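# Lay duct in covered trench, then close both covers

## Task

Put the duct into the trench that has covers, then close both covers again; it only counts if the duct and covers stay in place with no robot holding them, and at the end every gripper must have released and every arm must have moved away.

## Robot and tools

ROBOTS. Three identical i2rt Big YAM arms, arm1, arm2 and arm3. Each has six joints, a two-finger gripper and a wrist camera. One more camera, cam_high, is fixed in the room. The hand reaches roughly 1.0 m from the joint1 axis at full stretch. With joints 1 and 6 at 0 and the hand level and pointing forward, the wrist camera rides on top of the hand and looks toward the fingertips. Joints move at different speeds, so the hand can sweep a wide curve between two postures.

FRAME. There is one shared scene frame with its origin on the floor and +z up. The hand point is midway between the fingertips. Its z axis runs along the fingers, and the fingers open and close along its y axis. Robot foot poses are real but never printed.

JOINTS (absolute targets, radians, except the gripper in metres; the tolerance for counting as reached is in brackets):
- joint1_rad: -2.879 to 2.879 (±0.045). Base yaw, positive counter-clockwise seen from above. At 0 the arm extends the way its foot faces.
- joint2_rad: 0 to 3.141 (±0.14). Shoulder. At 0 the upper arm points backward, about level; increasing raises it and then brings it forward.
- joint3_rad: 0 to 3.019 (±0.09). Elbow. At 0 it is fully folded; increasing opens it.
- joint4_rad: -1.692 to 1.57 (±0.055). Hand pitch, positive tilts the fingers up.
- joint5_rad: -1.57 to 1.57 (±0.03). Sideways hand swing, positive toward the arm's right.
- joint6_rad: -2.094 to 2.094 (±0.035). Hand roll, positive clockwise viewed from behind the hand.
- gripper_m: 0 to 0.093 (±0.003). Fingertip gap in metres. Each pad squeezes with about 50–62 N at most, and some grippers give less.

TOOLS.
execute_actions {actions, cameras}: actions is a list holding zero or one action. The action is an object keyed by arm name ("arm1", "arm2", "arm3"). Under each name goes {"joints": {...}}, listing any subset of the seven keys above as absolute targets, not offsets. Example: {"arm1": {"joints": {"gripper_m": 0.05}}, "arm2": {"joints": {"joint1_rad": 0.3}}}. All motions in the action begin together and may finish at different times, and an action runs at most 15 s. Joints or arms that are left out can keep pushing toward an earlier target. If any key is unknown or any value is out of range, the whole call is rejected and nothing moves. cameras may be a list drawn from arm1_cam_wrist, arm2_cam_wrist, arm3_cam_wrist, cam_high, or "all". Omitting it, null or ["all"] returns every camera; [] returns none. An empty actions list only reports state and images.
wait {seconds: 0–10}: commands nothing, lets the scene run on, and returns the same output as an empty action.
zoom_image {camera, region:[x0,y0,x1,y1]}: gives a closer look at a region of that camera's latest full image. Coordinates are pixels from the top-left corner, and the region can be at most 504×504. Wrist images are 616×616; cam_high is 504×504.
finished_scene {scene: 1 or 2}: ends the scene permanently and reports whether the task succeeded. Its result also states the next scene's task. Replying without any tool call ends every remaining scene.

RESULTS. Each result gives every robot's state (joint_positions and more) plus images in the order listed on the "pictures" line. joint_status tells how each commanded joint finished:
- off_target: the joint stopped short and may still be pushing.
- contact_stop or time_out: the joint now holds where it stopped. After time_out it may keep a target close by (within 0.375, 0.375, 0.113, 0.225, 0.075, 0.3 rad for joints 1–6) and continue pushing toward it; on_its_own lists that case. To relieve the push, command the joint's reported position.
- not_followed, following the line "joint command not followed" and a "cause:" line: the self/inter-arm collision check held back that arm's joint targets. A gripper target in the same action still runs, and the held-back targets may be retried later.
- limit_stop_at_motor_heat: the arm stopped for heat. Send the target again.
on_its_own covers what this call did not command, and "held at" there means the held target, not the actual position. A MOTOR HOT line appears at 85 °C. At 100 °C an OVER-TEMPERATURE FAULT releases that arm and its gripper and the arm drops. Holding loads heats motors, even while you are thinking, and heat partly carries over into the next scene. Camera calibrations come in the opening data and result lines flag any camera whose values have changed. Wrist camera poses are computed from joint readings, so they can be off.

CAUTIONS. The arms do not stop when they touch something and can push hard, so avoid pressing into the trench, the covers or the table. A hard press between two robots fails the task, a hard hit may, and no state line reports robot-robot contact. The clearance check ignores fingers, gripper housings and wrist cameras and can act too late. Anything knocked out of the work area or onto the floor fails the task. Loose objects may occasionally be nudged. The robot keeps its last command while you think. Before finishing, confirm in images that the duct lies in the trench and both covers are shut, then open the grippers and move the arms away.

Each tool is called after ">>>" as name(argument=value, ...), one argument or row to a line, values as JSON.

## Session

>>> execute_actions(
  actions=[],
)

Scene clock: 0.00 s.
arm1.joint_positions: joint1_rad=-0.010 joint2_rad=+0.486 joint3_rad=+1.477 joint4_rad=-1.266 joint5_rad=+0.072 joint6_rad=-0.159 gripper_m=+0.094
arm1.joint_status: not commanded
arm1.hand: x=-0.7959 y=-0.0825 z=+1.5113 quat_wxyz=(-0.593, +0.048, -0.800, +0.069) (m; scene frame)
arm2.joint_positions: joint1_rad=+0.266 joint2_rad=+0.460 joint3_rad=+1.427 joint4_rad=-1.310 joint5_rad=+0.250 joint6_rad=+0.342 gripper_m=+0.094
arm2.joint_status: not commanded
arm2.hand: x=+0.0236 y=-0.3882 z=+1.3139 quat_wxyz=(-0.345, +0.512, -0.633, -0.467) (m; scene frame)
arm3.joint_positions: joint1_rad=-0.486 joint2_rad=+0.598 joint3_rad=+1.382 joint4_rad=-1.156 joint5_rad=+0.056 joint6_rad=+0.321 gripper_m=+0.094
arm3.joint_status: not commanded
arm3.hand: x=+0.7427 y=+0.0121 z=+1.4757 quat_wxyz=(+0.063, -0.764, +0.321, +0.556) (m; scene frame)
pictures: arm1_cam_wrist, arm2_cam_wrist, arm3_cam_wrist, cam_high
camera_calibration (this result's frames):
arm1_cam_wrist: T_world_to_cam=[[-0.00598125, -0.98511, 0.171821, -0.344951], [-0.789157, -0.10088, -0.60585, 0.286754], [0.614162, -0.139218, -0.776803, 1.77469], [0, 0, 0, 1]] pos_world=[-0.865715, -0.0638193, 1.61158]
arm2_cam_wrist: T_world_to_cam=[[0.968151, -0.0540583, -0.244463, 0.279297], [-0.184416, -0.814373, -0.550261, 0.419899], [-0.169338, 0.577818, -0.798405, 1.39836], [0, 0, 0, 1]] pos_world=[0.0438294, -0.450946, 1.41579]
arm3_cam_wrist: T_world_to_cam=[[0.563228, 0.783719, -0.261838, -0.0432034], [0.603201, -0.606539, -0.517937, 0.336459], [-0.564732, 0.133776, -0.81436, 1.74421], [0, 0, 0, 1]] pos_world=[0.806393, 0.00460145, 1.58337]
Images, in order (width x height): arm1_cam_wrist 616x616, arm2_cam_wrist 616x616, arm3_cam_wrist 616x616, cam_high 504x504.

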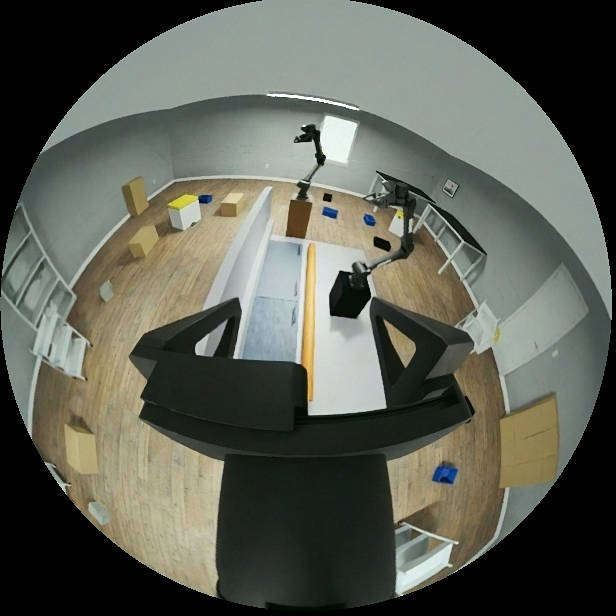

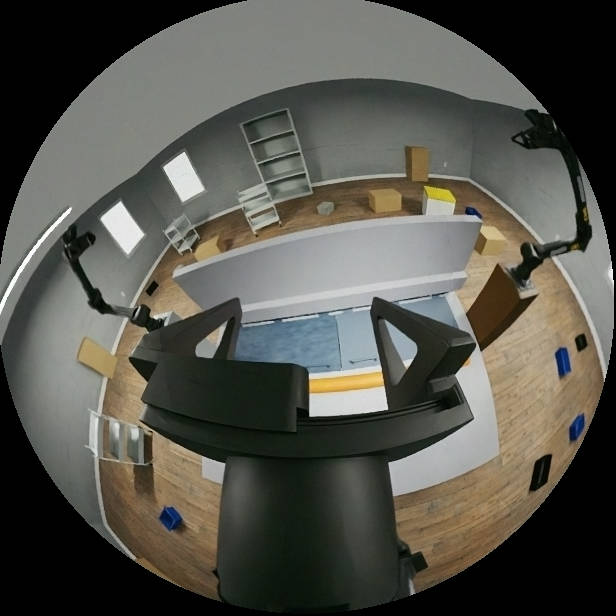

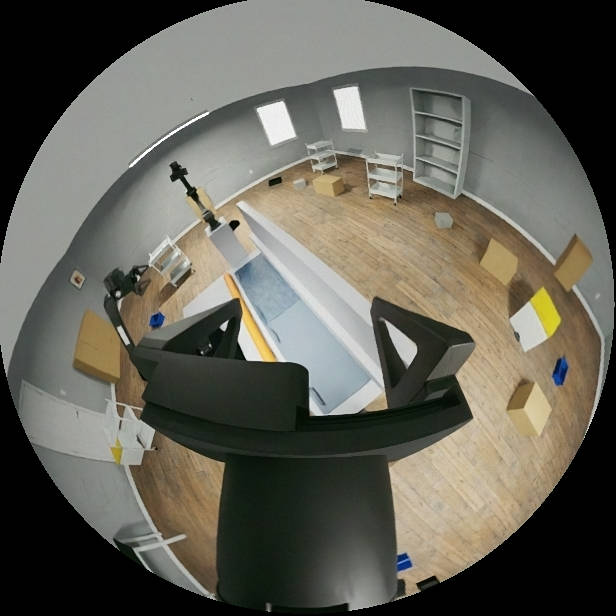

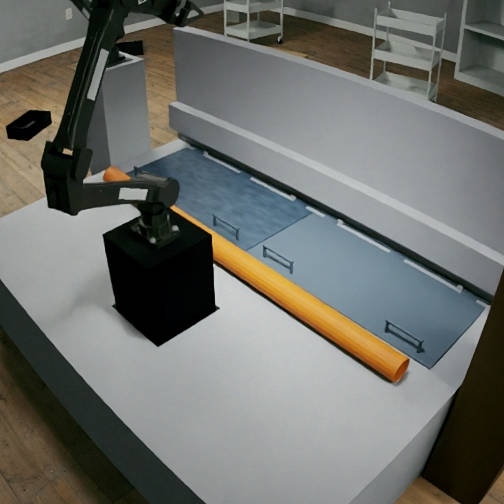

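>>> execute_actions(
  actions=[
    {"arm1":{"joints":{"joint1_rad":-0.3,"joint2_rad":2.55,"joint3_rad":0.97,"joint4_rad":0.04,"joint5_rad":0,"joint6_rad":-0.28,"gripper_m":0.05}},"arm3":{"joints":{"joint1_rad":0.118,"joint2_rad":2.57,"joint3_rad":0.97,"joint4_rad":0.06,"joint5_rad":0,"joint6_rad":0.17,"gripper_m":0.05}},"arm2":{"joints":{"joint1_rad":0.13,"joint2_rad":1.75,"joint3_rad":0.53,"joint4_rad":-0.34,"joint5_rad":0,"joint6_rad":-1.4}}},
  ],
)

Scene clock: 2.77 s.
arm1.joint_positions: joint1_rad=-0.295 joint2_rad=+2.549 joint3_rad=+0.967 joint4_rad=+0.028 joint5_rad=+0.001 joint6_rad=-0.271 gripper_m=+0.050
arm1.joint_status: all done
arm1.hand: x=-0.6149 y=-0.1682 z=+0.5456 quat_wxyz=(+0.000, +0.001, -1.000, +0.000) (m; scene frame)
arm2.joint_positions: joint1_rad=+0.140 joint2_rad=+1.753 joint3_rad=+0.531 joint4_rad=-0.352 joint5_rad=+0.004 joint6_rad=-1.392 gripper_m=+0.094
arm2.joint_status: all done
arm2.hand: x=-0.0209 y=-0.2678 z=+0.6065 quat_wxyz=(+0.002, +1.000, +0.002, +0.002) (m; scene frame)
arm3.joint_positions: joint1_rad=+0.126 joint2_rad=+2.572 joint3_rad=+0.967 joint4_rad=+0.045 joint5_rad=+0.002 joint6_rad=+0.183 gripper_m=+0.050
arm3.joint_status: all done
arm3.hand: x=+0.6138 y=-0.1579 z=+0.5423 quat_wxyz=(+0.003, -1.000, +0.009, -0.003) (m; scene frame)
pictures: arm1_cam_wrist, arm2_cam_wrist, arm3_cam_wrist, cam_high
camera_calibration (this result's frames):
arm1_cam_wrist: T_world_to_cam=[[0.00619817, -0.999978, 0.00237306, -0.164911], [-0.817717, -0.00370247, 0.575609, -0.809997], [-0.575587, -0.00550821, -0.817722, 0.214681], [0, 0, 0, 1]] pos_world=[-0.537758, -0.166724, 0.642182]
arm2_cam_wrist: T_world_to_cam=[[0.00756109, 0.999937, 0.00827564, 0.264824], [0.809953, -0.0109776, 0.586393, -0.332942], [0.586447, 0.0022691, -0.809985, 0.625105], [0, 0, 0, 1]] pos_world=[-0.0989255, -0.269881, 0.699368]
arm3_cam_wrist: T_world_to_cam=[[0.0181748, 0.999792, 0.00927722, 0.139932], [0.818486, -0.0202068, 0.574171, -0.804177], [0.574239, -0.00284219, -0.818683, 0.215756], [0, 0, 0, 1]] pos_world=[0.531769, -0.155539, 0.637073]
Images, in order (width x height): arm1_cam_wrist 616x616, arm2_cam_wrist 616x616, arm3_cam_wrist 616x616, cam_high 504x504.

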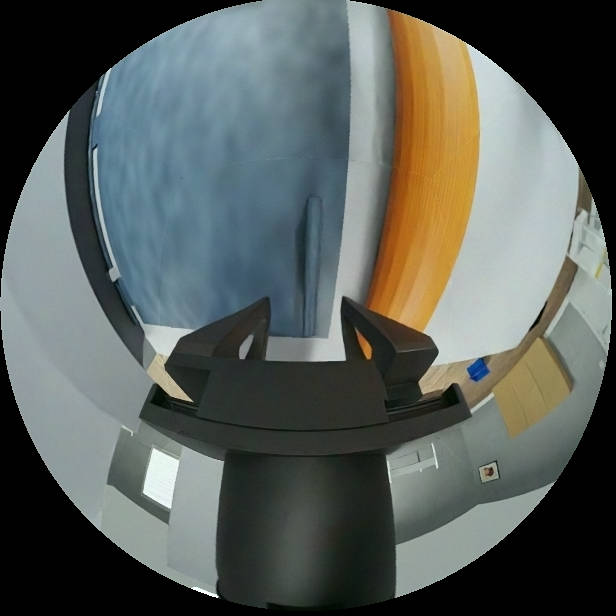

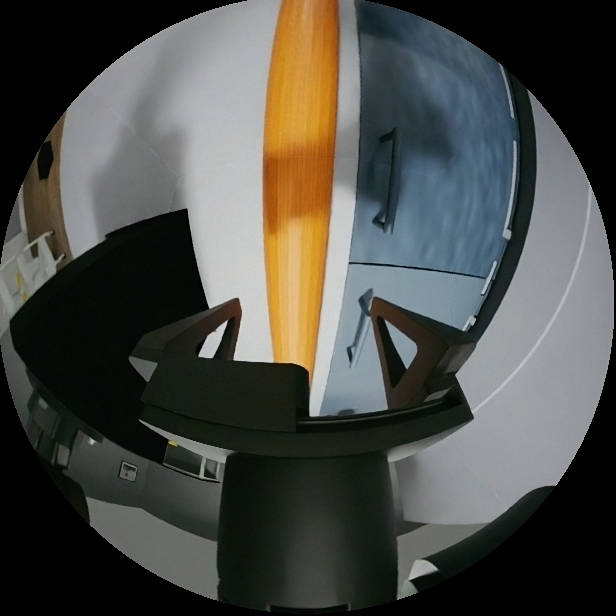

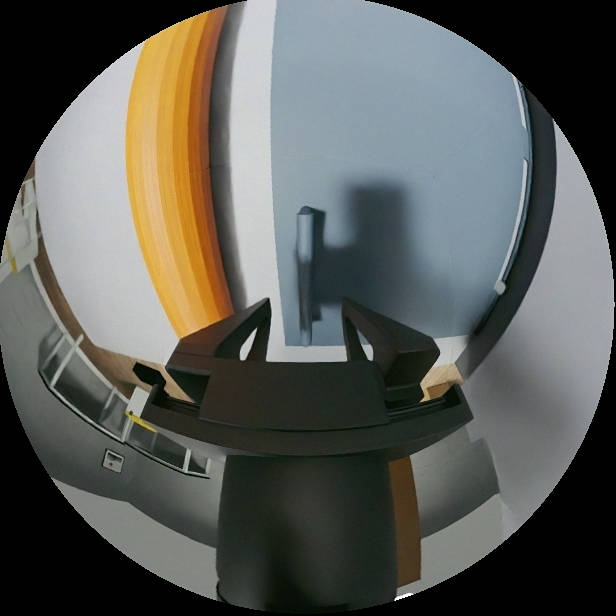

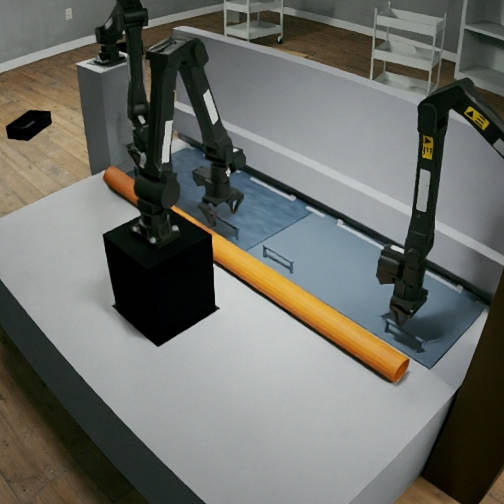

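>>> execute_actions(
  actions=[
    {"arm1":{"joints":{"joint1_rad":-0.31,"joint2_rad":2.765,"joint3_rad":1.11,"joint4_rad":0.11}},"arm3":{"joints":{"joint2_rad":2.78,"joint3_rad":1.105,"joint4_rad":0.13}}},
  ],
  cameras=[],
)

>>> execute_actions(
  actions=[
    {"arm1":{"joints":{"gripper_m":0.0}},"arm3":{"joints":{"gripper_m":0.0}}},
  ],
  cameras=[],
)

>>> execute_actions(
  actions=[
    {"arm1":{"joints":{"joint1_rad":-0.21,"joint2_rad":2.42,"joint3_rad":0.9,"joint4_rad":0.02,"joint6_rad":-0.17}},"arm3":{"joints":{"joint1_rad":0.03,"joint2_rad":2.445,"joint3_rad":0.9,"joint4_rad":0.04,"joint6_rad":0.09}}},
  ],
  cameras=["cam_high"],
)

>>> execute_actions(
  actions=[
    {"arm1":{"joints":{"joint1_rad":0.0,"joint2_rad":2.11,"joint3_rad":0.76,"joint4_rad":-0.155,"joint6_rad":0.04}},"arm3":{"joints":{"joint1_rad":-0.18,"joint2_rad":2.14,"joint3_rad":0.785,"joint4_rad":-0.155,"joint6_rad":-0.11}},"arm2":{"joints":{"joint2_rad":1.985,"joint3_rad":0.525,"joint4_rad":-0.085,"joint6_rad":-1.36}}},
  ],
  cameras=["arm2_cam_wrist"],
)

Scene clock: 9.20 s.
arm1.joint_positions: joint1_rad=-0.301 joint2_rad=+2.769 joint3_rad=+1.106 joint4_rad=+0.105 joint5_rad=+0.001 joint6_rad=-0.272 gripper_m=+0.050
arm1.joint_status: all done
arm1.hand: x=-0.6230 y=-0.1683 z=+0.4669 quat_wxyz=(+0.001, -0.001, -1.000, +0.000) (m; scene frame)
arm2.joint_positions: joint1_rad=+0.140 joint2_rad=+1.753 joint3_rad=+0.531 joint4_rad=-0.352 joint5_rad=+0.004 joint6_rad=-1.393 gripper_m=+0.094
arm2.joint_status: not commanded
arm2.hand: x=-0.0209 y=-0.2678 z=+0.6065 quat_wxyz=(+0.002, +1.000, +0.002, +0.002) (m; scene frame)
arm3.joint_positions: joint1_rad=+0.126 joint2_rad=+2.780 joint3_rad=+1.102 joint4_rad=+0.125 joint5_rad=+0.002 joint6_rad=+0.183 gripper_m=+0.050
arm3.joint_status: all done
arm3.hand: x=+0.6184 y=-0.1569 z=+0.4677 quat_wxyz=(+0.003, -1.000, +0.009, +0.001) (m; scene frame)
pictures: none
No camera images: the call's "cameras" was empty. Leave "cameras" out to get every camera's image.

Scene clock: 9.80 s.
arm1.joint_positions: joint1_rad=-0.309 joint2_rad=+2.769 joint3_rad=+1.107 joint4_rad=+0.106 joint5_rad=+0.003 joint6_rad=-0.259 gripper_m=+0.007
arm1.joint_status: gripper_m off_target (ended at +0.007, target +0.000)
arm1.hand: x=-0.6229 y=-0.1720 z=+0.4668 quat_wxyz=(+0.001, -0.012, -1.000, +0.001) (m; scene frame)
arm2.joint_positions: joint1_rad=+0.140 joint2_rad=+1.753 joint3_rad=+0.531 joint4_rad=-0.352 joint5_rad=+0.004 joint6_rad=-1.393 gripper_m=+0.094
arm2.joint_status: not commanded
arm2.hand: x=-0.0209 y=-0.2678 z=+0.6065 quat_wxyz=(+0.002, +1.000, +0.002, +0.002) (m; scene frame)
arm3.joint_positions: joint1_rad=+0.127 joint2_rad=+2.780 joint3_rad=+1.102 joint4_rad=+0.125 joint5_rad=-0.005 joint6_rad=+0.183 gripper_m=+0.007
arm3.joint_status: gripper_m off_target (ended at +0.007, target +0.000)
arm3.hand: x=+0.6185 y=-0.1588 z=+0.4677 quat_wxyz=(-0.001, -1.000, +0.008, +0.000) (m; scene frame)
pictures: none
No camera images: the call's "cameras" was empty. Leave "cameras" out to get every camera's image.

Scene clock: 10.90 s.
arm1.joint_positions: joint1_rad=-0.232 joint2_rad=+2.525 joint3_rad=+0.924 joint4_rad=+0.045 joint5_rad=+0.035 joint6_rad=-0.180 gripper_m=+0.007
arm1.joint_status: all done
arm1.hand: x=-0.6222 y=-0.1489 z=+0.5545 quat_wxyz=(+0.004, -0.013, -1.000, +0.017) (m; scene frame)
arm2.joint_positions: joint1_rad=+0.140 joint2_rad=+1.753 joint3_rad=+0.531 joint4_rad=-0.352 joint5_rad=+0.004 joint6_rad=-1.393 gripper_m=+0.094
arm2.joint_status: not commanded
arm2.hand: x=-0.0209 y=-0.2678 z=+0.6065 quat_wxyz=(+0.002, +1.000, +0.002, +0.002) (m; scene frame)
arm3.joint_positions: joint1_rad=+0.054 joint2_rad=+2.546 joint3_rad=+0.926 joint4_rad=+0.067 joint5_rad=-0.037 joint6_rad=+0.109 gripper_m=+0.007
arm3.joint_status: all done
arm3.hand: x=+0.6185 y=-0.1378 z=+0.5522 quat_wxyz=(-0.017, -1.000, +0.007, -0.001) (m; scene frame)
pictures: cam_high
Images, in order (width x height): cam_high 504x504.

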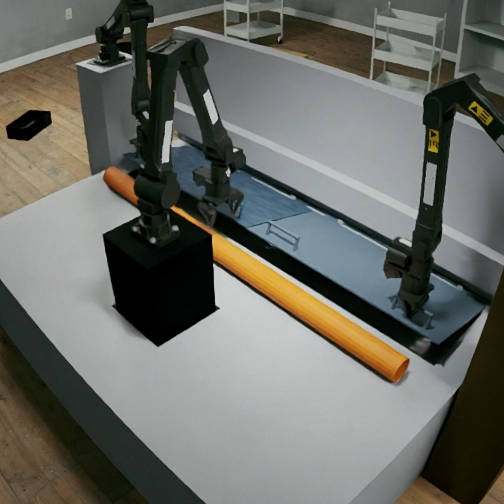

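Scene clock: 11.97 s.
arm1.joint_positions: joint1_rad=-0.024 joint2_rad=+2.191 joint3_rad=+0.760 joint4_rad=-0.135 joint5_rad=+0.046 joint6_rad=+0.029 gripper_m=+0.008
arm1.joint_status: all done
arm1.hand: x=-0.6220 y=-0.0767 z=+0.6634 quat_wxyz=(+0.005, -0.013, -1.000, +0.021) (m; scene frame)
arm2.joint_positions: joint1_rad=+0.140 joint2_rad=+1.997 joint3_rad=+0.531 joint4_rad=-0.097 joint5_rad=+0.004 joint6_rad=-1.367 gripper_m=+0.094
arm2.joint_status: all done
arm2.hand: x=-0.0200 y=-0.2724 z=+0.5423 quat_wxyz=(-0.004, +1.000, -0.011, +0.001) (m; scene frame)
arm3.joint_positions: joint1_rad=-0.147 joint2_rad=+2.219 joint3_rad=+0.781 joint4_rad=-0.138 joint5_rad=-0.053 joint6_rad=-0.093 gripper_m=+0.007
arm3.joint_status: all done
arm3.hand: x=+0.6210 y=-0.0698 z=+0.6601 quat_wxyz=(-0.024, -1.000, +0.007, -0.008) (m; scene frame)
pictures: arm2_cam_wrist
camera_calibration (this result's frames):
arm2_cam_wrist: T_world_to_cam=[[0.0327612, 0.999264, 0.0199423, 0.263958], [0.810628, -0.0382378, 0.584312, -0.302358], [0.584645, -0.00297697, -0.811284, 0.571909], [0, 0, 0, 1]] pos_world=[-0.0979117, -0.273623, 0.635388]
Images, in order (width x height): arm2_cam_wrist 616x616.

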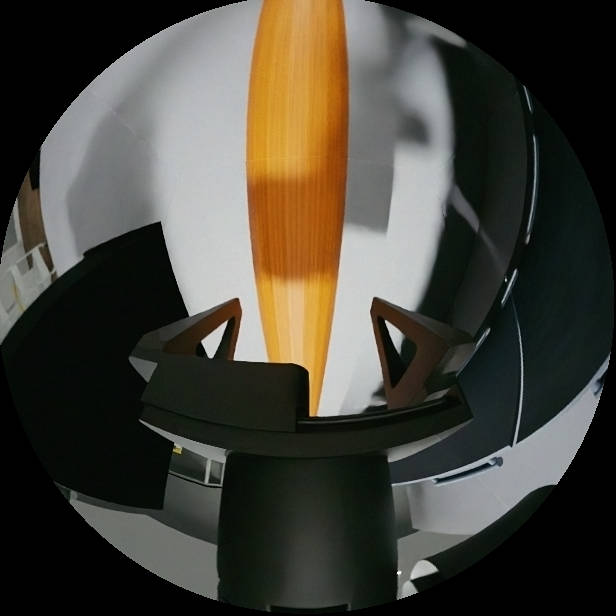

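>>> execute_actions(
  actions=[
    {"arm1":{"joints":{"joint1_rad":0.26,"joint2_rad":1.94,"joint3_rad":0.78,"joint4_rad":-0.35,"joint6_rad":0.29,"joint5_rad":0.03}},"arm3":{"joints":{"joint1_rad":-0.42,"joint2_rad":1.985,"joint3_rad":0.82,"joint4_rad":-0.36,"joint6_rad":-0.35,"joint5_rad":-0.04}},"arm2":{"joints":{"joint2_rad":2.135,"joint3_rad":0.555,"joint4_rad":0.015}}},
  ],
  cameras=[],
)

>>> execute_actions(
  actions=[
    {"arm2":{"joints":{"joint2_rad":2.275,"joint3_rad":0.598,"joint4_rad":0.122}}},
  ],
  cameras=["arm2_cam_wrist"],
)

>>> execute_actions(
  actions=[
    {"arm2":{"joints":{"gripper_m":0.04}}},
  ],
  cameras=[],
)

>>> execute_actions(
  actions=[
    {"arm2":{"joints":{"joint2_rad":2.08,"joint3_rad":0.57,"joint4_rad":-0.01}}},
  ],
  cameras=["cam_high"],
)

Scene clock: 14.87 s.
arm1.joint_positions: joint1_rad=+0.224 joint2_rad=+2.004 joint3_rad=+0.759 joint4_rad=-0.348 joint5_rad=+0.086 joint6_rad=+0.280 gripper_m=+0.008
arm1.joint_status: joint5_rad time_out (moved +0.040 of -0.016); the others done
arm1.on_its_own: joint5_rad reads +0.086 and still pushes toward +0.030 since a time_out
arm1.hand: x=-0.6206 y=+0.0050 z=+0.7272 quat_wxyz=(+0.007, -0.014, -0.999, +0.042) (m; scene frame)
arm2.joint_positions: joint1_rad=+0.140 joint2_rad=+2.145 joint3_rad=+0.552 joint4_rad=+0.004 joint5_rad=+0.004 joint6_rad=-1.367 gripper_m=+0.094
arm2.joint_status: all done
arm2.hand: x=-0.0181 y=-0.2826 z=+0.5046 quat_wxyz=(+0.008, +1.000, -0.011, +0.004) (m; scene frame)
arm3.joint_positions: joint1_rad=-0.375 joint2_rad=+2.046 joint3_rad=+0.795 joint4_rad=-0.358 joint5_rad=-0.100 joint6_rad=-0.326 gripper_m=+0.007
arm3.joint_status: joint1_rad time_out (moved -0.228 of -0.273); joint5_rad time_out (moved -0.046 of +0.013); the others done
arm3.on_its_own: joint1_rad reads -0.375 and still pushes toward -0.420 since a time_out; joint5_rad reads -0.100 and still pushes toward -0.040 since a time_out
arm3.hand: x=+0.6215 y=+0.0053 z=+0.7221 quat_wxyz=(-0.051, -0.999, +0.006, -0.010) (m; scene frame)
pictures: none
No camera images: the call's "cameras" was empty. Leave "cameras" out to get every camera's image.

not run: a stop came earlier in this reply.

not run: a stop came earlier in this reply.

not run: a stop came earlier in this reply.

>>> execute_actions(
  actions=[
    {"arm2":{"joints":{"joint2_rad":2.275,"joint3_rad":0.598,"joint4_rad":0.122}},"arm1":{"joints":{"joint2_rad":1.9,"joint3_rad":0.79}},"arm3":{"joints":{"joint2_rad":1.94,"joint3_rad":0.835}}},
  ],
  cameras=["arm2_cam_wrist"],
)

>>> execute_actions(
  actions=[
    {"arm2":{"joints":{"gripper_m":0.04}}},
  ],
  cameras=[],
)

>>> execute_actions(
  actions=[
    {"arm2":{"joints":{"joint2_rad":2.08,"joint3_rad":0.57,"joint4_rad":-0.01}}},
  ],
  cameras=["cam_high"],
)

Scene clock: 16.33 s.
arm1.joint_positions: joint1_rad=+0.224 joint2_rad=+2.004 joint3_rad=+0.759 joint4_rad=-0.348 joint5_rad=+0.086 joint6_rad=+0.280 gripper_m=+0.008
arm1.joint_status: all done
arm1.on_its_own: joint5_rad reads +0.086 and still pushes toward +0.030 since a time_out
arm1.hand: x=-0.6205 y=+0.0051 z=+0.7273 quat_wxyz=(+0.007, -0.014, -0.999, +0.042) (m; scene frame)
arm2.joint_positions: joint1_rad=+0.140 joint2_rad=+2.283 joint3_rad=+0.593 joint4_rad=+0.110 joint5_rad=+0.002 joint6_rad=-1.366 gripper_m=+0.094
arm2.joint_status: all done
arm2.hand: x=-0.0187 y=-0.2817 z=+0.4683 quat_wxyz=(+0.005, +1.000, -0.011, +0.002) (m; scene frame)
arm3.joint_positions: joint1_rad=-0.375 joint2_rad=+2.046 joint3_rad=+0.795 joint4_rad=-0.358 joint5_rad=-0.099 joint6_rad=-0.326 gripper_m=+0.007
arm3.joint_status: all done
arm3.on_its_own: joint1_rad reads -0.375 and still pushes toward -0.420 since a time_out; joint5_rad reads -0.099 and still pushes toward -0.040 since a time_out
arm3.hand: x=+0.6214 y=+0.0054 z=+0.7222 quat_wxyz=(-0.050, -0.999, +0.005, -0.010) (m; scene frame)
pictures: arm2_cam_wrist
camera_calibration (this result's frames):
arm2_cam_wrist: T_world_to_cam=[[0.0338964, 0.999423, 0.00231556, 0.282979], [0.810045, -0.0288304, 0.585658, -0.258532], [0.585387, -0.017976, -0.810555, 0.506538], [0, 0, 0, 1]] pos_world=[-0.0966899, -0.281164, 0.561333]
Images, in order (width x height): arm2_cam_wrist 616x616.

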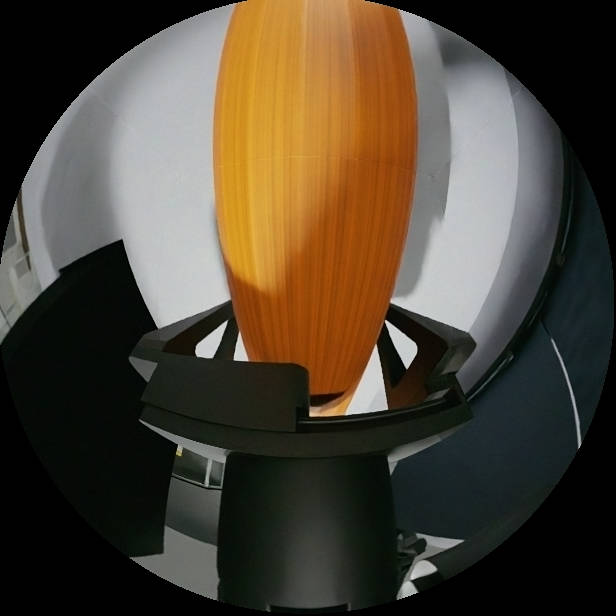

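Scene clock: 16.93 s.
arm1.joint_positions: joint1_rad=+0.224 joint2_rad=+2.004 joint3_rad=+0.759 joint4_rad=-0.348 joint5_rad=+0.086 joint6_rad=+0.280 gripper_m=+0.008
arm1.joint_status: not commanded
arm1.on_its_own: joint5_rad reads +0.086 and still pushes toward +0.030 since a time_out
arm1.hand: x=-0.6205 y=+0.0051 z=+0.7273 quat_wxyz=(+0.007, -0.014, -0.999, +0.042) (m; scene frame)
arm2.joint_positions: joint1_rad=+0.140 joint2_rad=+2.283 joint3_rad=+0.594 joint4_rad=+0.114 joint5_rad=+0.001 joint6_rad=-1.363 gripper_m=+0.074
arm2.joint_status: gripper_m off_target (ended at +0.074, target +0.040)
arm2.hand: x=-0.0191 y=-0.2801 z=+0.4684 quat_wxyz=(+0.002, +1.000, -0.013, +0.001) (m; scene frame)
arm3.joint_positions: joint1_rad=-0.375 joint2_rad=+2.046 joint3_rad=+0.795 joint4_rad=-0.358 joint5_rad=-0.099 joint6_rad=-0.326 gripper_m=+0.007
arm3.joint_status: not commanded
arm3.on_its_own: joint1_rad reads -0.375 and still pushes toward -0.420 since a time_out; joint5_rad reads -0.099 and still pushes toward -0.040 since a time_out
arm3.hand: x=+0.6214 y=+0.0054 z=+0.7222 quat_wxyz=(-0.050, -0.999, +0.005, -0.010) (m; scene frame)
pictures: none
No camera images: the call's "cameras" was empty. Leave "cameras" out to get every camera's image.

Scene clock: 18.00 s.
arm1.joint_positions: joint1_rad=+0.224 joint2_rad=+2.004 joint3_rad=+0.759 joint4_rad=-0.348 joint5_rad=+0.086 joint6_rad=+0.280 gripper_m=+0.008
arm1.joint_status: not commanded
arm1.on_its_own: joint5_rad reads +0.086 and still pushes toward +0.030 since a time_out
arm1.hand: x=-0.6205 y=+0.0051 z=+0.7273 quat_wxyz=(+0.007, -0.014, -0.999, +0.042) (m; scene frame)
arm2.joint_positions: joint1_rad=+0.140 joint2_rad=+2.125 joint3_rad=+0.572 joint4_rad=-0.006 joint5_rad=-0.001 joint6_rad=-1.362 gripper_m=+0.074
arm2.joint_status: all done
arm2.hand: x=-0.0220 y=-0.2663 z=+0.5097 quat_wxyz=(-0.005, +1.000, -0.013, -0.002) (m; scene frame)
arm3.joint_positions: joint1_rad=-0.375 joint2_rad=+2.046 joint3_rad=+0.795 joint4_rad=-0.358 joint5_rad=-0.099 joint6_rad=-0.326 gripper_m=+0.007
arm3.joint_status: not commanded
arm3.on_its_own: joint1_rad reads -0.375 and still pushes toward -0.420 since a time_out; joint5_rad reads -0.099 and still pushes toward -0.040 since a time_out
arm3.hand: x=+0.6214 y=+0.0054 z=+0.7222 quat_wxyz=(-0.050, -0.999, +0.005, -0.010) (m; scene frame)
pictures: cam_high
Images, in order (width x height): cam_high 504x504.

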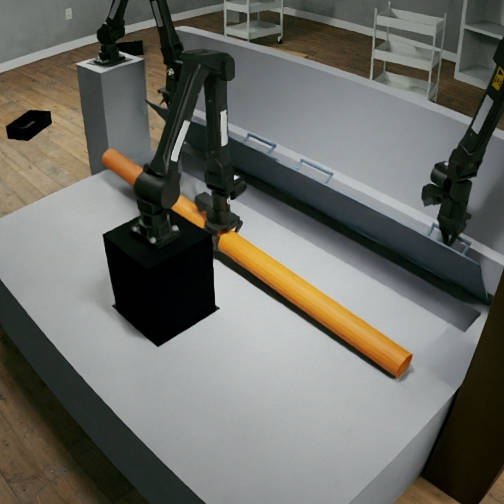

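>>> execute_actions(
  actions=[],
)

Scene clock: 18.17 s.
arm1.joint_positions: joint1_rad=+0.224 joint2_rad=+2.004 joint3_rad=+0.759 joint4_rad=-0.348 joint5_rad=+0.086 joint6_rad=+0.280 gripper_m=+0.008
arm1.joint_status: not commanded
arm1.on_its_own: joint5_rad reads +0.086 and still pushes toward +0.030 since a time_out
arm1.hand: x=-0.6205 y=+0.0051 z=+0.7273 quat_wxyz=(+0.007, -0.014, -0.999, +0.042) (m; scene frame)
arm2.joint_positions: joint1_rad=+0.140 joint2_rad=+2.125 joint3_rad=+0.572 joint4_rad=-0.006 joint5_rad=-0.001 joint6_rad=-1.362 gripper_m=+0.074
arm2.joint_status: all done
arm2.hand: x=-0.0220 y=-0.2663 z=+0.5097 quat_wxyz=(-0.005, +1.000, -0.013, -0.002) (m; scene frame)
arm3.joint_positions: joint1_rad=-0.375 joint2_rad=+2.046 joint3_rad=+0.795 joint4_rad=-0.358 joint5_rad=-0.099 joint6_rad=-0.326 gripper_m=+0.007
arm3.joint_status: not commanded
arm3.on_its_own: joint1_rad reads -0.375 and still pushes toward -0.420 since a time_out; joint5_rad reads -0.099 and still pushes toward -0.040 since a time_out
arm3.hand: x=+0.6214 y=+0.0054 z=+0.7222 quat_wxyz=(-0.050, -0.999, +0.005, -0.010) (m; scene frame)
pictures: arm1_cam_wrist, arm2_cam_wrist, arm3_cam_wrist, cam_high
camera_calibration (this result's frames):
arm1_cam_wrist: T_world_to_cam=[[-0.0235814, -0.996, 0.0861816, -0.0714843], [-0.808362, 0.069718, 0.584543, -0.919585], [-0.588213, -0.0558816, -0.806773, 0.345442], [0, 0, 0, 1]] pos_world=[-0.54185, 0.012217, 0.82239]
arm2_cam_wrist: T_world_to_cam=[[0.0377849, 0.999039, 0.0222202, 0.257476], [0.813655, -0.043667, 0.579705, -0.280464], [0.580118, -0.00382454, -0.814523, 0.547927], [0, 0, 0, 1]] pos_world=[-0.0993897, -0.26738, 0.603165]
arm3_cam_wrist: T_world_to_cam=[[0.0130633, 0.995158, -0.0974147, 0.0551249], [0.810783, 0.0464749, 0.583499, -0.912662], [0.585201, -0.0866046, -0.80625, 0.343759], [0, 0, 0, 1]] pos_world=[0.538083, 0.0173289, 0.815063]
Images, in order (width x height): arm1_cam_wrist 616x616, arm2_cam_wrist 616x616, arm3_cam_wrist 616x616, cam_high 504x504.

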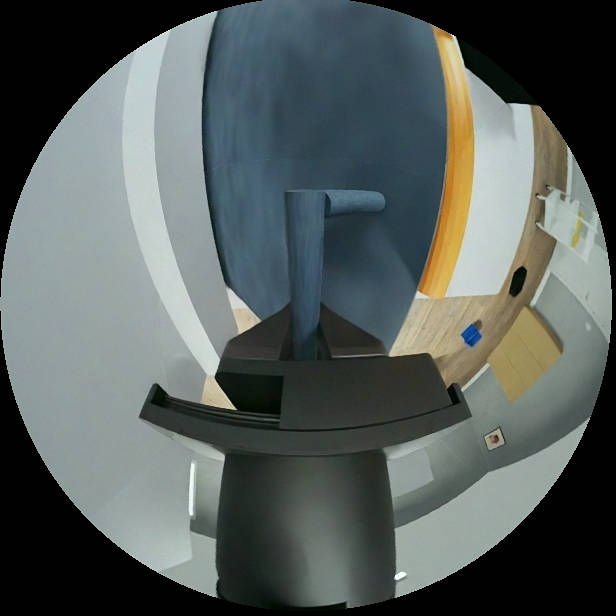

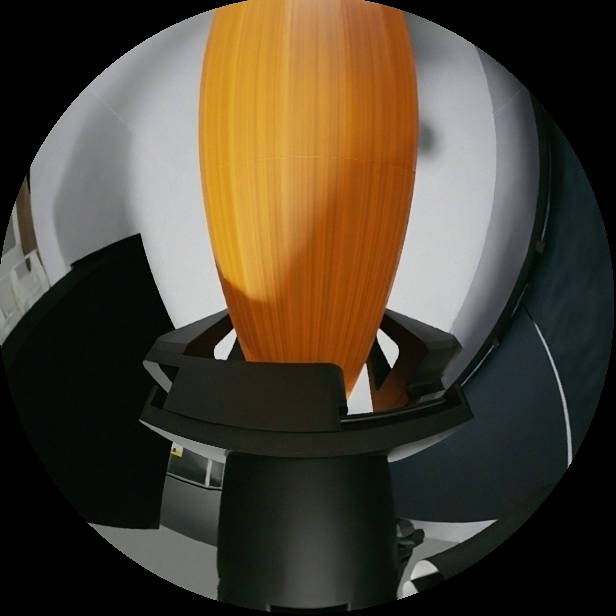

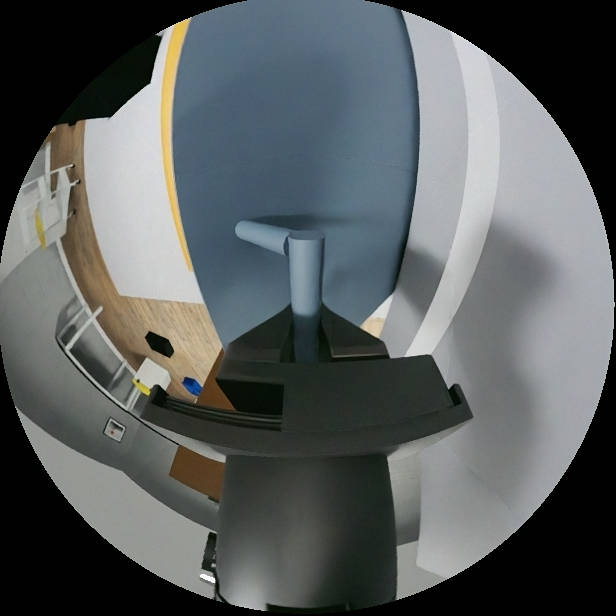

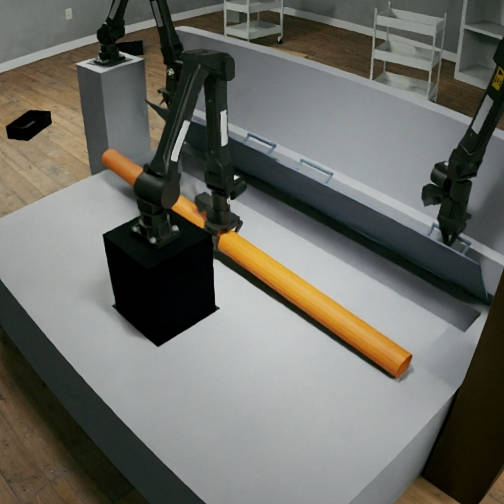

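>>> execute_actions(
  actions=[
    {"arm2":{"joints":{"joint2_rad":2.27,"joint3_rad":0.59,"joint4_rad":0.122}}},
  ],
  cameras=[],
)

>>> execute_actions(
  actions=[
    {"arm2":{"joints":{"gripper_m":0.093}}},
  ],
  cameras=[],
)

>>> execute_actions(
  actions=[
    {"arm2":{"joints":{"joint1_rad":0.012,"joint6_rad":-1.495,"joint3_rad":0.575,"joint4_rad":0.13}}},
  ],
  cameras=["arm2_cam_wrist"],
)

>>> execute_actions(
  actions=[
    {"arm2":{"joints":{"gripper_m":0.04}}},
  ],
  cameras=[],
)

>>> execute_actions(
  actions=[
    {"arm2":{"joints":{"joint2_rad":2.08,"joint3_rad":0.57,"joint4_rad":-0.01}}},
  ],
  cameras=["cam_high","arm2_cam_wrist"],
)

Scene clock: 19.70 s.
arm1.joint_positions: joint1_rad=+0.224 joint2_rad=+2.004 joint3_rad=+0.759 joint4_rad=-0.348 joint5_rad=+0.086 joint6_rad=+0.280 gripper_m=+0.008
arm1.joint_status: not commanded
arm1.on_its_own: joint5_rad reads +0.086 and still pushes toward +0.030 since a time_out
arm1.hand: x=-0.6205 y=+0.0051 z=+0.7273 quat_wxyz=(+0.007, -0.014, -0.999, +0.042) (m; scene frame)
arm2.joint_positions: joint1_rad=+0.140 joint2_rad=+2.285 joint3_rad=+0.598 joint4_rad=+0.116 joint5_rad=+0.003 joint6_rad=-1.362 gripper_m=+0.074
arm2.joint_status: all done
arm2.hand: x=-0.0192 y=-0.2777 z=+0.4677 quat_wxyz=(+0.000, +1.000, -0.013, +0.002) (m; scene frame)
arm3.joint_positions: joint1_rad=-0.375 joint2_rad=+2.046 joint3_rad=+0.795 joint4_rad=-0.358 joint5_rad=-0.099 joint6_rad=-0.326 gripper_m=+0.007
arm3.joint_status: not commanded
arm3.on_its_own: joint1_rad reads -0.375 and still pushes toward -0.420 since a time_out; joint5_rad reads -0.099 and still pushes toward -0.040 since a time_out
arm3.hand: x=+0.6214 y=+0.0054 z=+0.7222 quat_wxyz=(-0.050, -0.999, +0.005, -0.010) (m; scene frame)
pictures: none
No camera images: the call's "cameras" was empty. Leave "cameras" out to get every camera's image.

Scene clock: 20.30 s.
arm1.joint_positions: joint1_rad=+0.224 joint2_rad=+2.004 joint3_rad=+0.759 joint4_rad=-0.348 joint5_rad=+0.086 joint6_rad=+0.280 gripper_m=+0.008
arm1.joint_status: not commanded
arm1.on_its_own: joint5_rad reads +0.086 and still pushes toward +0.030 since a time_out
arm1.hand: x=-0.6205 y=+0.0051 z=+0.7273 quat_wxyz=(+0.007, -0.014, -0.999, +0.042) (m; scene frame)
arm2.joint_positions: joint1_rad=+0.140 joint2_rad=+2.284 joint3_rad=+0.598 joint4_rad=+0.116 joint5_rad=+0.003 joint6_rad=-1.362 gripper_m=+0.093
arm2.joint_status: all done
arm2.hand: x=-0.0192 y=-0.2774 z=+0.4679 quat_wxyz=(-0.001, +1.000, -0.013, +0.001) (m; scene frame)
arm3.joint_positions: joint1_rad=-0.375 joint2_rad=+2.046 joint3_rad=+0.795 joint4_rad=-0.358 joint5_rad=-0.099 joint6_rad=-0.326 gripper_m=+0.007
arm3.joint_status: not commanded
arm3.on_its_own: joint1_rad reads -0.375 and still pushes toward -0.420 since a time_out; joint5_rad reads -0.099 and still pushes toward -0.040 since a time_out
arm3.hand: x=+0.6214 y=+0.0054 z=+0.7222 quat_wxyz=(-0.050, -0.999, +0.005, -0.010) (m; scene frame)
pictures: none
No camera images: the call's "cameras" was empty. Leave "cameras" out to get every camera's image.

Scene clock: 21.37 s.
arm1.joint_positions: joint1_rad=+0.224 joint2_rad=+2.004 joint3_rad=+0.759 joint4_rad=-0.348 joint5_rad=+0.086 joint6_rad=+0.280 gripper_m=+0.008
arm1.joint_status: not commanded
arm1.on_its_own: joint5_rad reads +0.086 and still pushes toward +0.030 since a time_out
arm1.hand: x=-0.6205 y=+0.0051 z=+0.7273 quat_wxyz=(+0.007, -0.014, -0.999, +0.042) (m; scene frame)
arm2.joint_positions: joint1_rad=+0.011 joint2_rad=+2.284 joint3_rad=+0.586 joint4_rad=+0.119 joint5_rad=+0.002 joint6_rad=-1.488 gripper_m=+0.093
arm2.joint_status: all done
arm2.hand: x=+0.0164 y=-0.2798 z=+0.4685 quat_wxyz=(+0.004, +1.000, -0.015, +0.001) (m; scene frame)
arm3.joint_positions: joint1_rad=-0.375 joint2_rad=+2.046 joint3_rad=+0.795 joint4_rad=-0.358 joint5_rad=-0.099 joint6_rad=-0.326 gripper_m=+0.007
arm3.joint_status: not commanded
arm3.on_its_own: joint1_rad reads -0.375 and still pushes toward -0.420 since a time_out; joint5_rad reads -0.099 and still pushes toward -0.040 since a time_out
arm3.hand: x=+0.6214 y=+0.0054 z=+0.7222 quat_wxyz=(-0.050, -0.999, +0.005, -0.010) (m; scene frame)
pictures: arm2_cam_wrist
camera_calibration (this result's frames):
arm2_cam_wrist: T_world_to_cam=[[0.0411388, 0.999147, 0.00353857, 0.27916], [0.810082, -0.0354269, 0.585246, -0.288674], [0.584872, -0.0212098, -0.810848, 0.485321], [0, 0, 0, 1]] pos_world=[-0.0614854, -0.278855, 0.561479]
Images, in order (width x height): arm2_cam_wrist 616x616.

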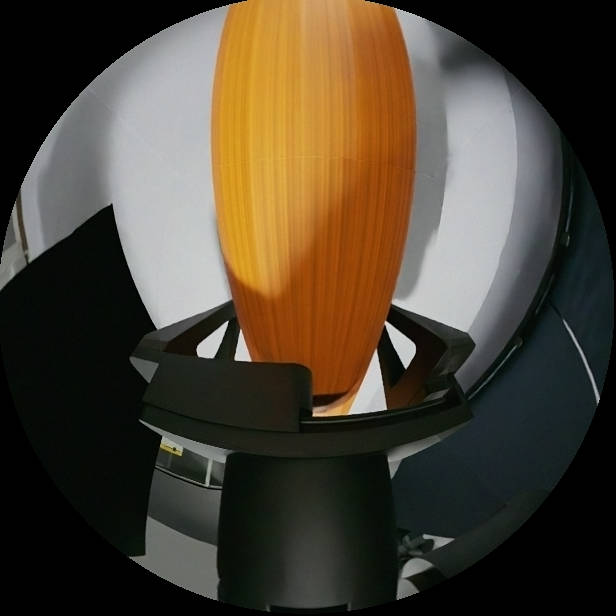

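Scene clock: 21.97 s.
arm1.joint_positions: joint1_rad=+0.224 joint2_rad=+2.004 joint3_rad=+0.759 joint4_rad=-0.348 joint5_rad=+0.086 joint6_rad=+0.280 gripper_m=+0.008
arm1.joint_status: not commanded
arm1.on_its_own: joint5_rad reads +0.086 and still pushes toward +0.030 since a time_out
arm1.hand: x=-0.6205 y=+0.0051 z=+0.7273 quat_wxyz=(+0.007, -0.014, -0.999, +0.042) (m; scene frame)
arm2.joint_positions: joint1_rad=+0.011 joint2_rad=+2.283 joint3_rad=+0.586 joint4_rad=+0.124 joint5_rad=+0.002 joint6_rad=-1.489 gripper_m=+0.074
arm2.joint_status: gripper_m off_target (ended at +0.074, target +0.040)
arm2.hand: x=+0.0164 y=-0.2782 z=+0.4686 quat_wxyz=(+0.001, +1.000, -0.014, +0.001) (m; scene frame)
arm3.joint_positions: joint1_rad=-0.375 joint2_rad=+2.046 joint3_rad=+0.795 joint4_rad=-0.358 joint5_rad=-0.099 joint6_rad=-0.326 gripper_m=+0.007
arm3.joint_status: not commanded
arm3.on_its_own: joint1_rad reads -0.375 and still pushes toward -0.420 since a time_out; joint5_rad reads -0.099 and still pushes toward -0.040 since a time_out
arm3.hand: x=+0.6214 y=+0.0054 z=+0.7222 quat_wxyz=(-0.050, -0.999, +0.005, -0.010) (m; scene frame)
pictures: none
No camera images: the call's "cameras" was empty. Leave "cameras" out to get every camera's image.

Scene clock: 23.00 s.
arm1.joint_positions: joint1_rad=+0.224 joint2_rad=+2.004 joint3_rad=+0.759 joint4_rad=-0.348 joint5_rad=+0.086 joint6_rad=+0.280 gripper_m=+0.008
arm1.joint_status: not commanded
arm1.on_its_own: joint5_rad reads +0.086 and still pushes toward +0.030 since a time_out
arm1.hand: x=-0.6205 y=+0.0051 z=+0.7273 quat_wxyz=(+0.007, -0.014, -0.999, +0.042) (m; scene frame)
arm2.joint_positions: joint1_rad=+0.011 joint2_rad=+2.125 joint3_rad=+0.572 joint4_rad=-0.006 joint5_rad=+0.008 joint6_rad=-1.493 gripper_m=+0.074
arm2.joint_status: all done
arm2.hand: x=+0.0165 y=-0.2621 z=+0.5097 quat_wxyz=(-0.006, +1.000, -0.012, +0.004) (m; scene frame)
arm3.joint_positions: joint1_rad=-0.375 joint2_rad=+2.046 joint3_rad=+0.795 joint4_rad=-0.358 joint5_rad=-0.099 joint6_rad=-0.326 gripper_m=+0.007
arm3.joint_status: not commanded
arm3.on_its_own: joint1_rad reads -0.375 and still pushes toward -0.420 since a time_out; joint5_rad reads -0.099 and still pushes toward -0.040 since a time_out
arm3.hand: x=+0.6214 y=+0.0054 z=+0.7222 quat_wxyz=(-0.050, -0.999, +0.005, -0.010) (m; scene frame)
pictures: arm2_cam_wrist, cam_high
camera_calibration (this result's frames):
arm2_cam_wrist: T_world_to_cam=[[0.0357441, 0.999095, 0.0230614, 0.251462], [0.807303, -0.0424689, 0.588607, -0.315777], [0.589054, -0.00242168, -0.80809, 0.522515], [0, 0, 0, 1]] pos_world=[-0.0618498, -0.263379, 0.602309]
Images, in order (width x height): arm2_cam_wrist 616x616, cam_high 504x504.

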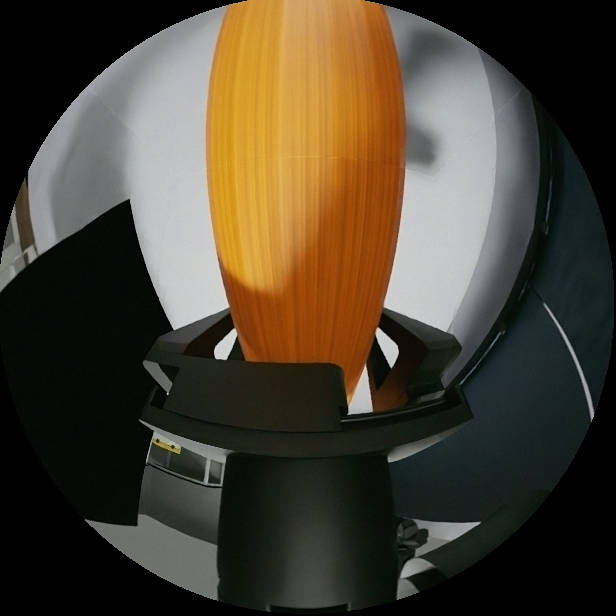

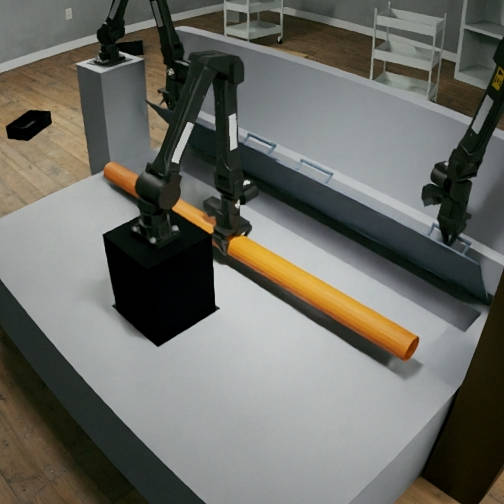

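>>> execute_actions(
  actions=[
    {"arm2":{"joints":{"joint2_rad":2.27,"joint3_rad":0.59,"joint4_rad":0.122}}},
  ],
  cameras=[],
)

>>> execute_actions(
  actions=[
    {"arm2":{"joints":{"gripper_m":0.093}}},
  ],
  cameras=[],
)

>>> execute_actions(
  actions=[
    {"arm2":{"joints":{"joint1_rad":0.095,"joint6_rad":-1.4,"joint3_rad":0.61}}},
  ],
  cameras=[],
)

>>> execute_actions(
  actions=[
    {"arm2":{"joints":{"gripper_m":0.04}}},
  ],
  cameras=[],
)

>>> execute_actions(
  actions=[
    {"arm2":{"joints":{"joint2_rad":2.08,"joint3_rad":0.58,"joint4_rad":-0.01}}},
  ],
  cameras=["cam_high","arm2_cam_wrist"],
)

Scene clock: 24.40 s.
arm1.joint_positions: joint1_rad=+0.224 joint2_rad=+2.004 joint3_rad=+0.759 joint4_rad=-0.348 joint5_rad=+0.086 joint6_rad=+0.280 gripper_m=+0.008
arm1.joint_status: not commanded
arm1.on_its_own: joint5_rad reads +0.086 and still pushes toward +0.030 since a time_out
arm1.hand: x=-0.6205 y=+0.0051 z=+0.7273 quat_wxyz=(+0.007, -0.014, -0.999, +0.042) (m; scene frame)
arm2.joint_positions: joint1_rad=+0.011 joint2_rad=+2.283 joint3_rad=+0.597 joint4_rad=+0.116 joint5_rad=-0.004 joint6_rad=-1.488 gripper_m=+0.074
arm2.joint_status: all done
arm2.hand: x=+0.0150 y=-0.2734 z=+0.4682 quat_wxyz=(+0.000, +1.000, -0.015, -0.002) (m; scene frame)
arm3.joint_positions: joint1_rad=-0.375 joint2_rad=+2.046 joint3_rad=+0.795 joint4_rad=-0.358 joint5_rad=-0.099 joint6_rad=-0.326 gripper_m=+0.007
arm3.joint_status: not commanded
arm3.on_its_own: joint1_rad reads -0.375 and still pushes toward -0.420 since a time_out; joint5_rad reads -0.099 and still pushes toward -0.040 since a time_out
arm3.hand: x=+0.6214 y=+0.0054 z=+0.7222 quat_wxyz=(-0.050, -0.999, +0.005, -0.010) (m; scene frame)
pictures: none
No camera images: the call's "cameras" was empty. Leave "cameras" out to get every camera's image.

Scene clock: 25.00 s.
arm1.joint_positions: joint1_rad=+0.224 joint2_rad=+2.004 joint3_rad=+0.759 joint4_rad=-0.348 joint5_rad=+0.086 joint6_rad=+0.280 gripper_m=+0.008
arm1.joint_status: not commanded
arm1.on_its_own: joint5_rad reads +0.086 and still pushes toward +0.030 since a time_out
arm1.hand: x=-0.6205 y=+0.0051 z=+0.7273 quat_wxyz=(+0.007, -0.014, -0.999, +0.042) (m; scene frame)
arm2.joint_positions: joint1_rad=+0.011 joint2_rad=+2.283 joint3_rad=+0.597 joint4_rad=+0.116 joint5_rad=-0.003 joint6_rad=-1.488 gripper_m=+0.093
arm2.joint_status: all done
arm2.hand: x=+0.0151 y=-0.2734 z=+0.4682 quat_wxyz=(+0.000, +1.000, -0.015, -0.002) (m; scene frame)
arm3.joint_positions: joint1_rad=-0.375 joint2_rad=+2.046 joint3_rad=+0.795 joint4_rad=-0.358 joint5_rad=-0.099 joint6_rad=-0.326 gripper_m=+0.007
arm3.joint_status: not commanded
arm3.on_its_own: joint1_rad reads -0.375 and still pushes toward -0.420 since a time_out; joint5_rad reads -0.099 and still pushes toward -0.040 since a time_out
arm3.hand: x=+0.6214 y=+0.0054 z=+0.7222 quat_wxyz=(-0.050, -0.999, +0.005, -0.010) (m; scene frame)
pictures: none
No camera images: the call's "cameras" was empty. Leave "cameras" out to get every camera's image.

Scene clock: 25.97 s.
arm1.joint_positions: joint1_rad=+0.224 joint2_rad=+2.004 joint3_rad=+0.759 joint4_rad=-0.348 joint5_rad=+0.086 joint6_rad=+0.280 gripper_m=+0.008
arm1.joint_status: not commanded
arm1.on_its_own: joint5_rad reads +0.086 and still pushes toward +0.030 since a time_out
arm1.hand: x=-0.6205 y=+0.0051 z=+0.7273 quat_wxyz=(+0.007, -0.014, -0.999, +0.042) (m; scene frame)
arm2.joint_positions: joint1_rad=+0.093 joint2_rad=+2.283 joint3_rad=+0.603 joint4_rad=+0.116 joint5_rad=-0.002 joint6_rad=-1.408 gripper_m=+0.093
arm2.joint_status: all done
arm2.hand: x=-0.0077 y=-0.2717 z=+0.4680 quat_wxyz=(-0.003, +1.000, -0.014, -0.002) (m; scene frame)
arm3.joint_positions: joint1_rad=-0.375 joint2_rad=+2.046 joint3_rad=+0.795 joint4_rad=-0.358 joint5_rad=-0.099 joint6_rad=-0.326 gripper_m=+0.007
arm3.joint_status: not commanded
arm3.on_its_own: joint1_rad reads -0.375 and still pushes toward -0.420 since a time_out; joint5_rad reads -0.099 and still pushes toward -0.040 since a time_out
arm3.hand: x=+0.6214 y=+0.0054 z=+0.7222 quat_wxyz=(-0.050, -0.999, +0.005, -0.010) (m; scene frame)
pictures: none
No camera images: the call's "cameras" was empty. Leave "cameras" out to get every camera's image.

Scene clock: 26.57 s.
arm1.joint_positions: joint1_rad=+0.224 joint2_rad=+2.004 joint3_rad=+0.759 joint4_rad=-0.348 joint5_rad=+0.086 joint6_rad=+0.280 gripper_m=+0.008
arm1.joint_status: not commanded
arm1.on_its_own: joint5_rad reads +0.086 and still pushes toward +0.030 since a time_out
arm1.hand: x=-0.6205 y=+0.0051 z=+0.7273 quat_wxyz=(+0.007, -0.014, -0.999, +0.042) (m; scene frame)
arm2.joint_positions: joint1_rad=+0.093 joint2_rad=+2.283 joint3_rad=+0.603 joint4_rad=+0.116 joint5_rad=-0.002 joint6_rad=-1.407 gripper_m=+0.074
arm2.joint_status: gripper_m off_target (ended at +0.074, target +0.040)
arm2.hand: x=-0.0077 y=-0.2718 z=+0.4680 quat_wxyz=(-0.003, +1.000, -0.014, -0.002) (m; scene frame)
arm3.joint_positions: joint1_rad=-0.375 joint2_rad=+2.046 joint3_rad=+0.795 joint4_rad=-0.358 joint5_rad=-0.099 joint6_rad=-0.326 gripper_m=+0.007
arm3.joint_status: not commanded
arm3.on_its_own: joint1_rad reads -0.375 and still pushes toward -0.420 since a time_out; joint5_rad reads -0.099 and still pushes toward -0.040 since a time_out
arm3.hand: x=+0.6214 y=+0.0054 z=+0.7222 quat_wxyz=(-0.050, -0.999, +0.005, -0.010) (m; scene frame)
pictures: none
No camera images: the call's "cameras" was empty. Leave "cameras" out to get every camera's image.

Scene clock: 27.83 s.
arm1.joint_positions: joint1_rad=+0.224 joint2_rad=+2.004 joint3_rad=+0.759 joint4_rad=-0.348 joint5_rad=+0.086 joint6_rad=+0.280 gripper_m=+0.008
arm1.joint_status: not commanded
arm1.on_its_own: joint5_rad reads +0.086 and still pushes toward +0.030 since a time_out
arm1.hand: x=-0.6205 y=+0.0051 z=+0.7273 quat_wxyz=(+0.007, -0.014, -0.999, +0.042) (m; scene frame)
arm2.joint_positions: joint1_rad=+0.093 joint2_rad=+2.127 joint3_rad=+0.581 joint4_rad=-0.008 joint5_rad=+0.001 joint6_rad=-1.405 gripper_m=+0.074
arm2.joint_status: all done
arm2.hand: x=-0.0089 y=-0.2594 z=+0.5093 quat_wxyz=(-0.009, +1.000, -0.015, -0.001) (m; scene frame)
arm3.joint_positions: joint1_rad=-0.375 joint2_rad=+2.046 joint3_rad=+0.795 joint4_rad=-0.358 joint5_rad=-0.099 joint6_rad=-0.326 gripper_m=+0.007
arm3.joint_status: not commanded
arm3.on_its_own: joint1_rad reads -0.375 and still pushes toward -0.420 since a time_out; joint5_rad reads -0.099 and still pushes toward -0.040 since a time_out
arm3.hand: x=+0.6214 y=+0.0054 z=+0.7222 quat_wxyz=(-0.050, -0.999, +0.005, -0.010) (m; scene frame)
pictures: arm2_cam_wrist, cam_high
camera_calibration (this result's frames):
arm2_cam_wrist: T_world_to_cam=[[0.0419677, 0.998717, 0.0283304, 0.246973], [0.812536, -0.0506169, 0.580709, -0.292959], [0.581398, -0.00135157, -0.813618, 0.540171], [0, 0, 0, 1]] pos_world=[-0.0863794, -0.260755, 0.602621]
Images, in order (width x height): arm2_cam_wrist 616x616, cam_high 504x504.

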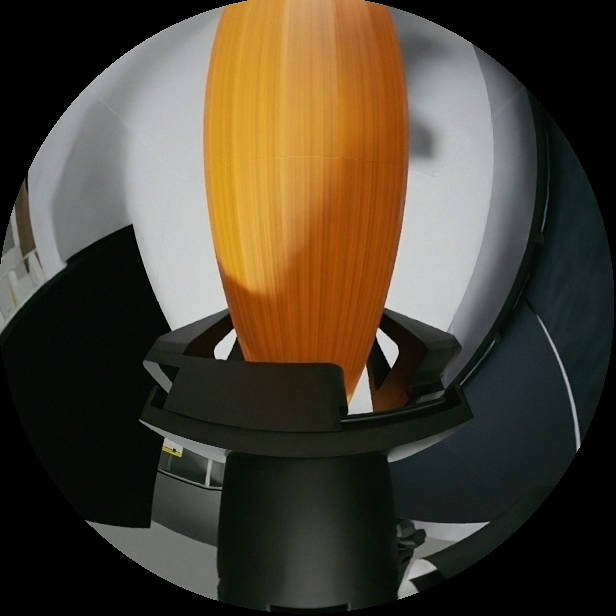

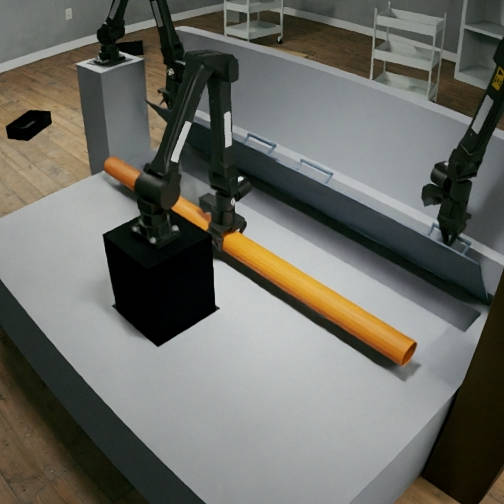

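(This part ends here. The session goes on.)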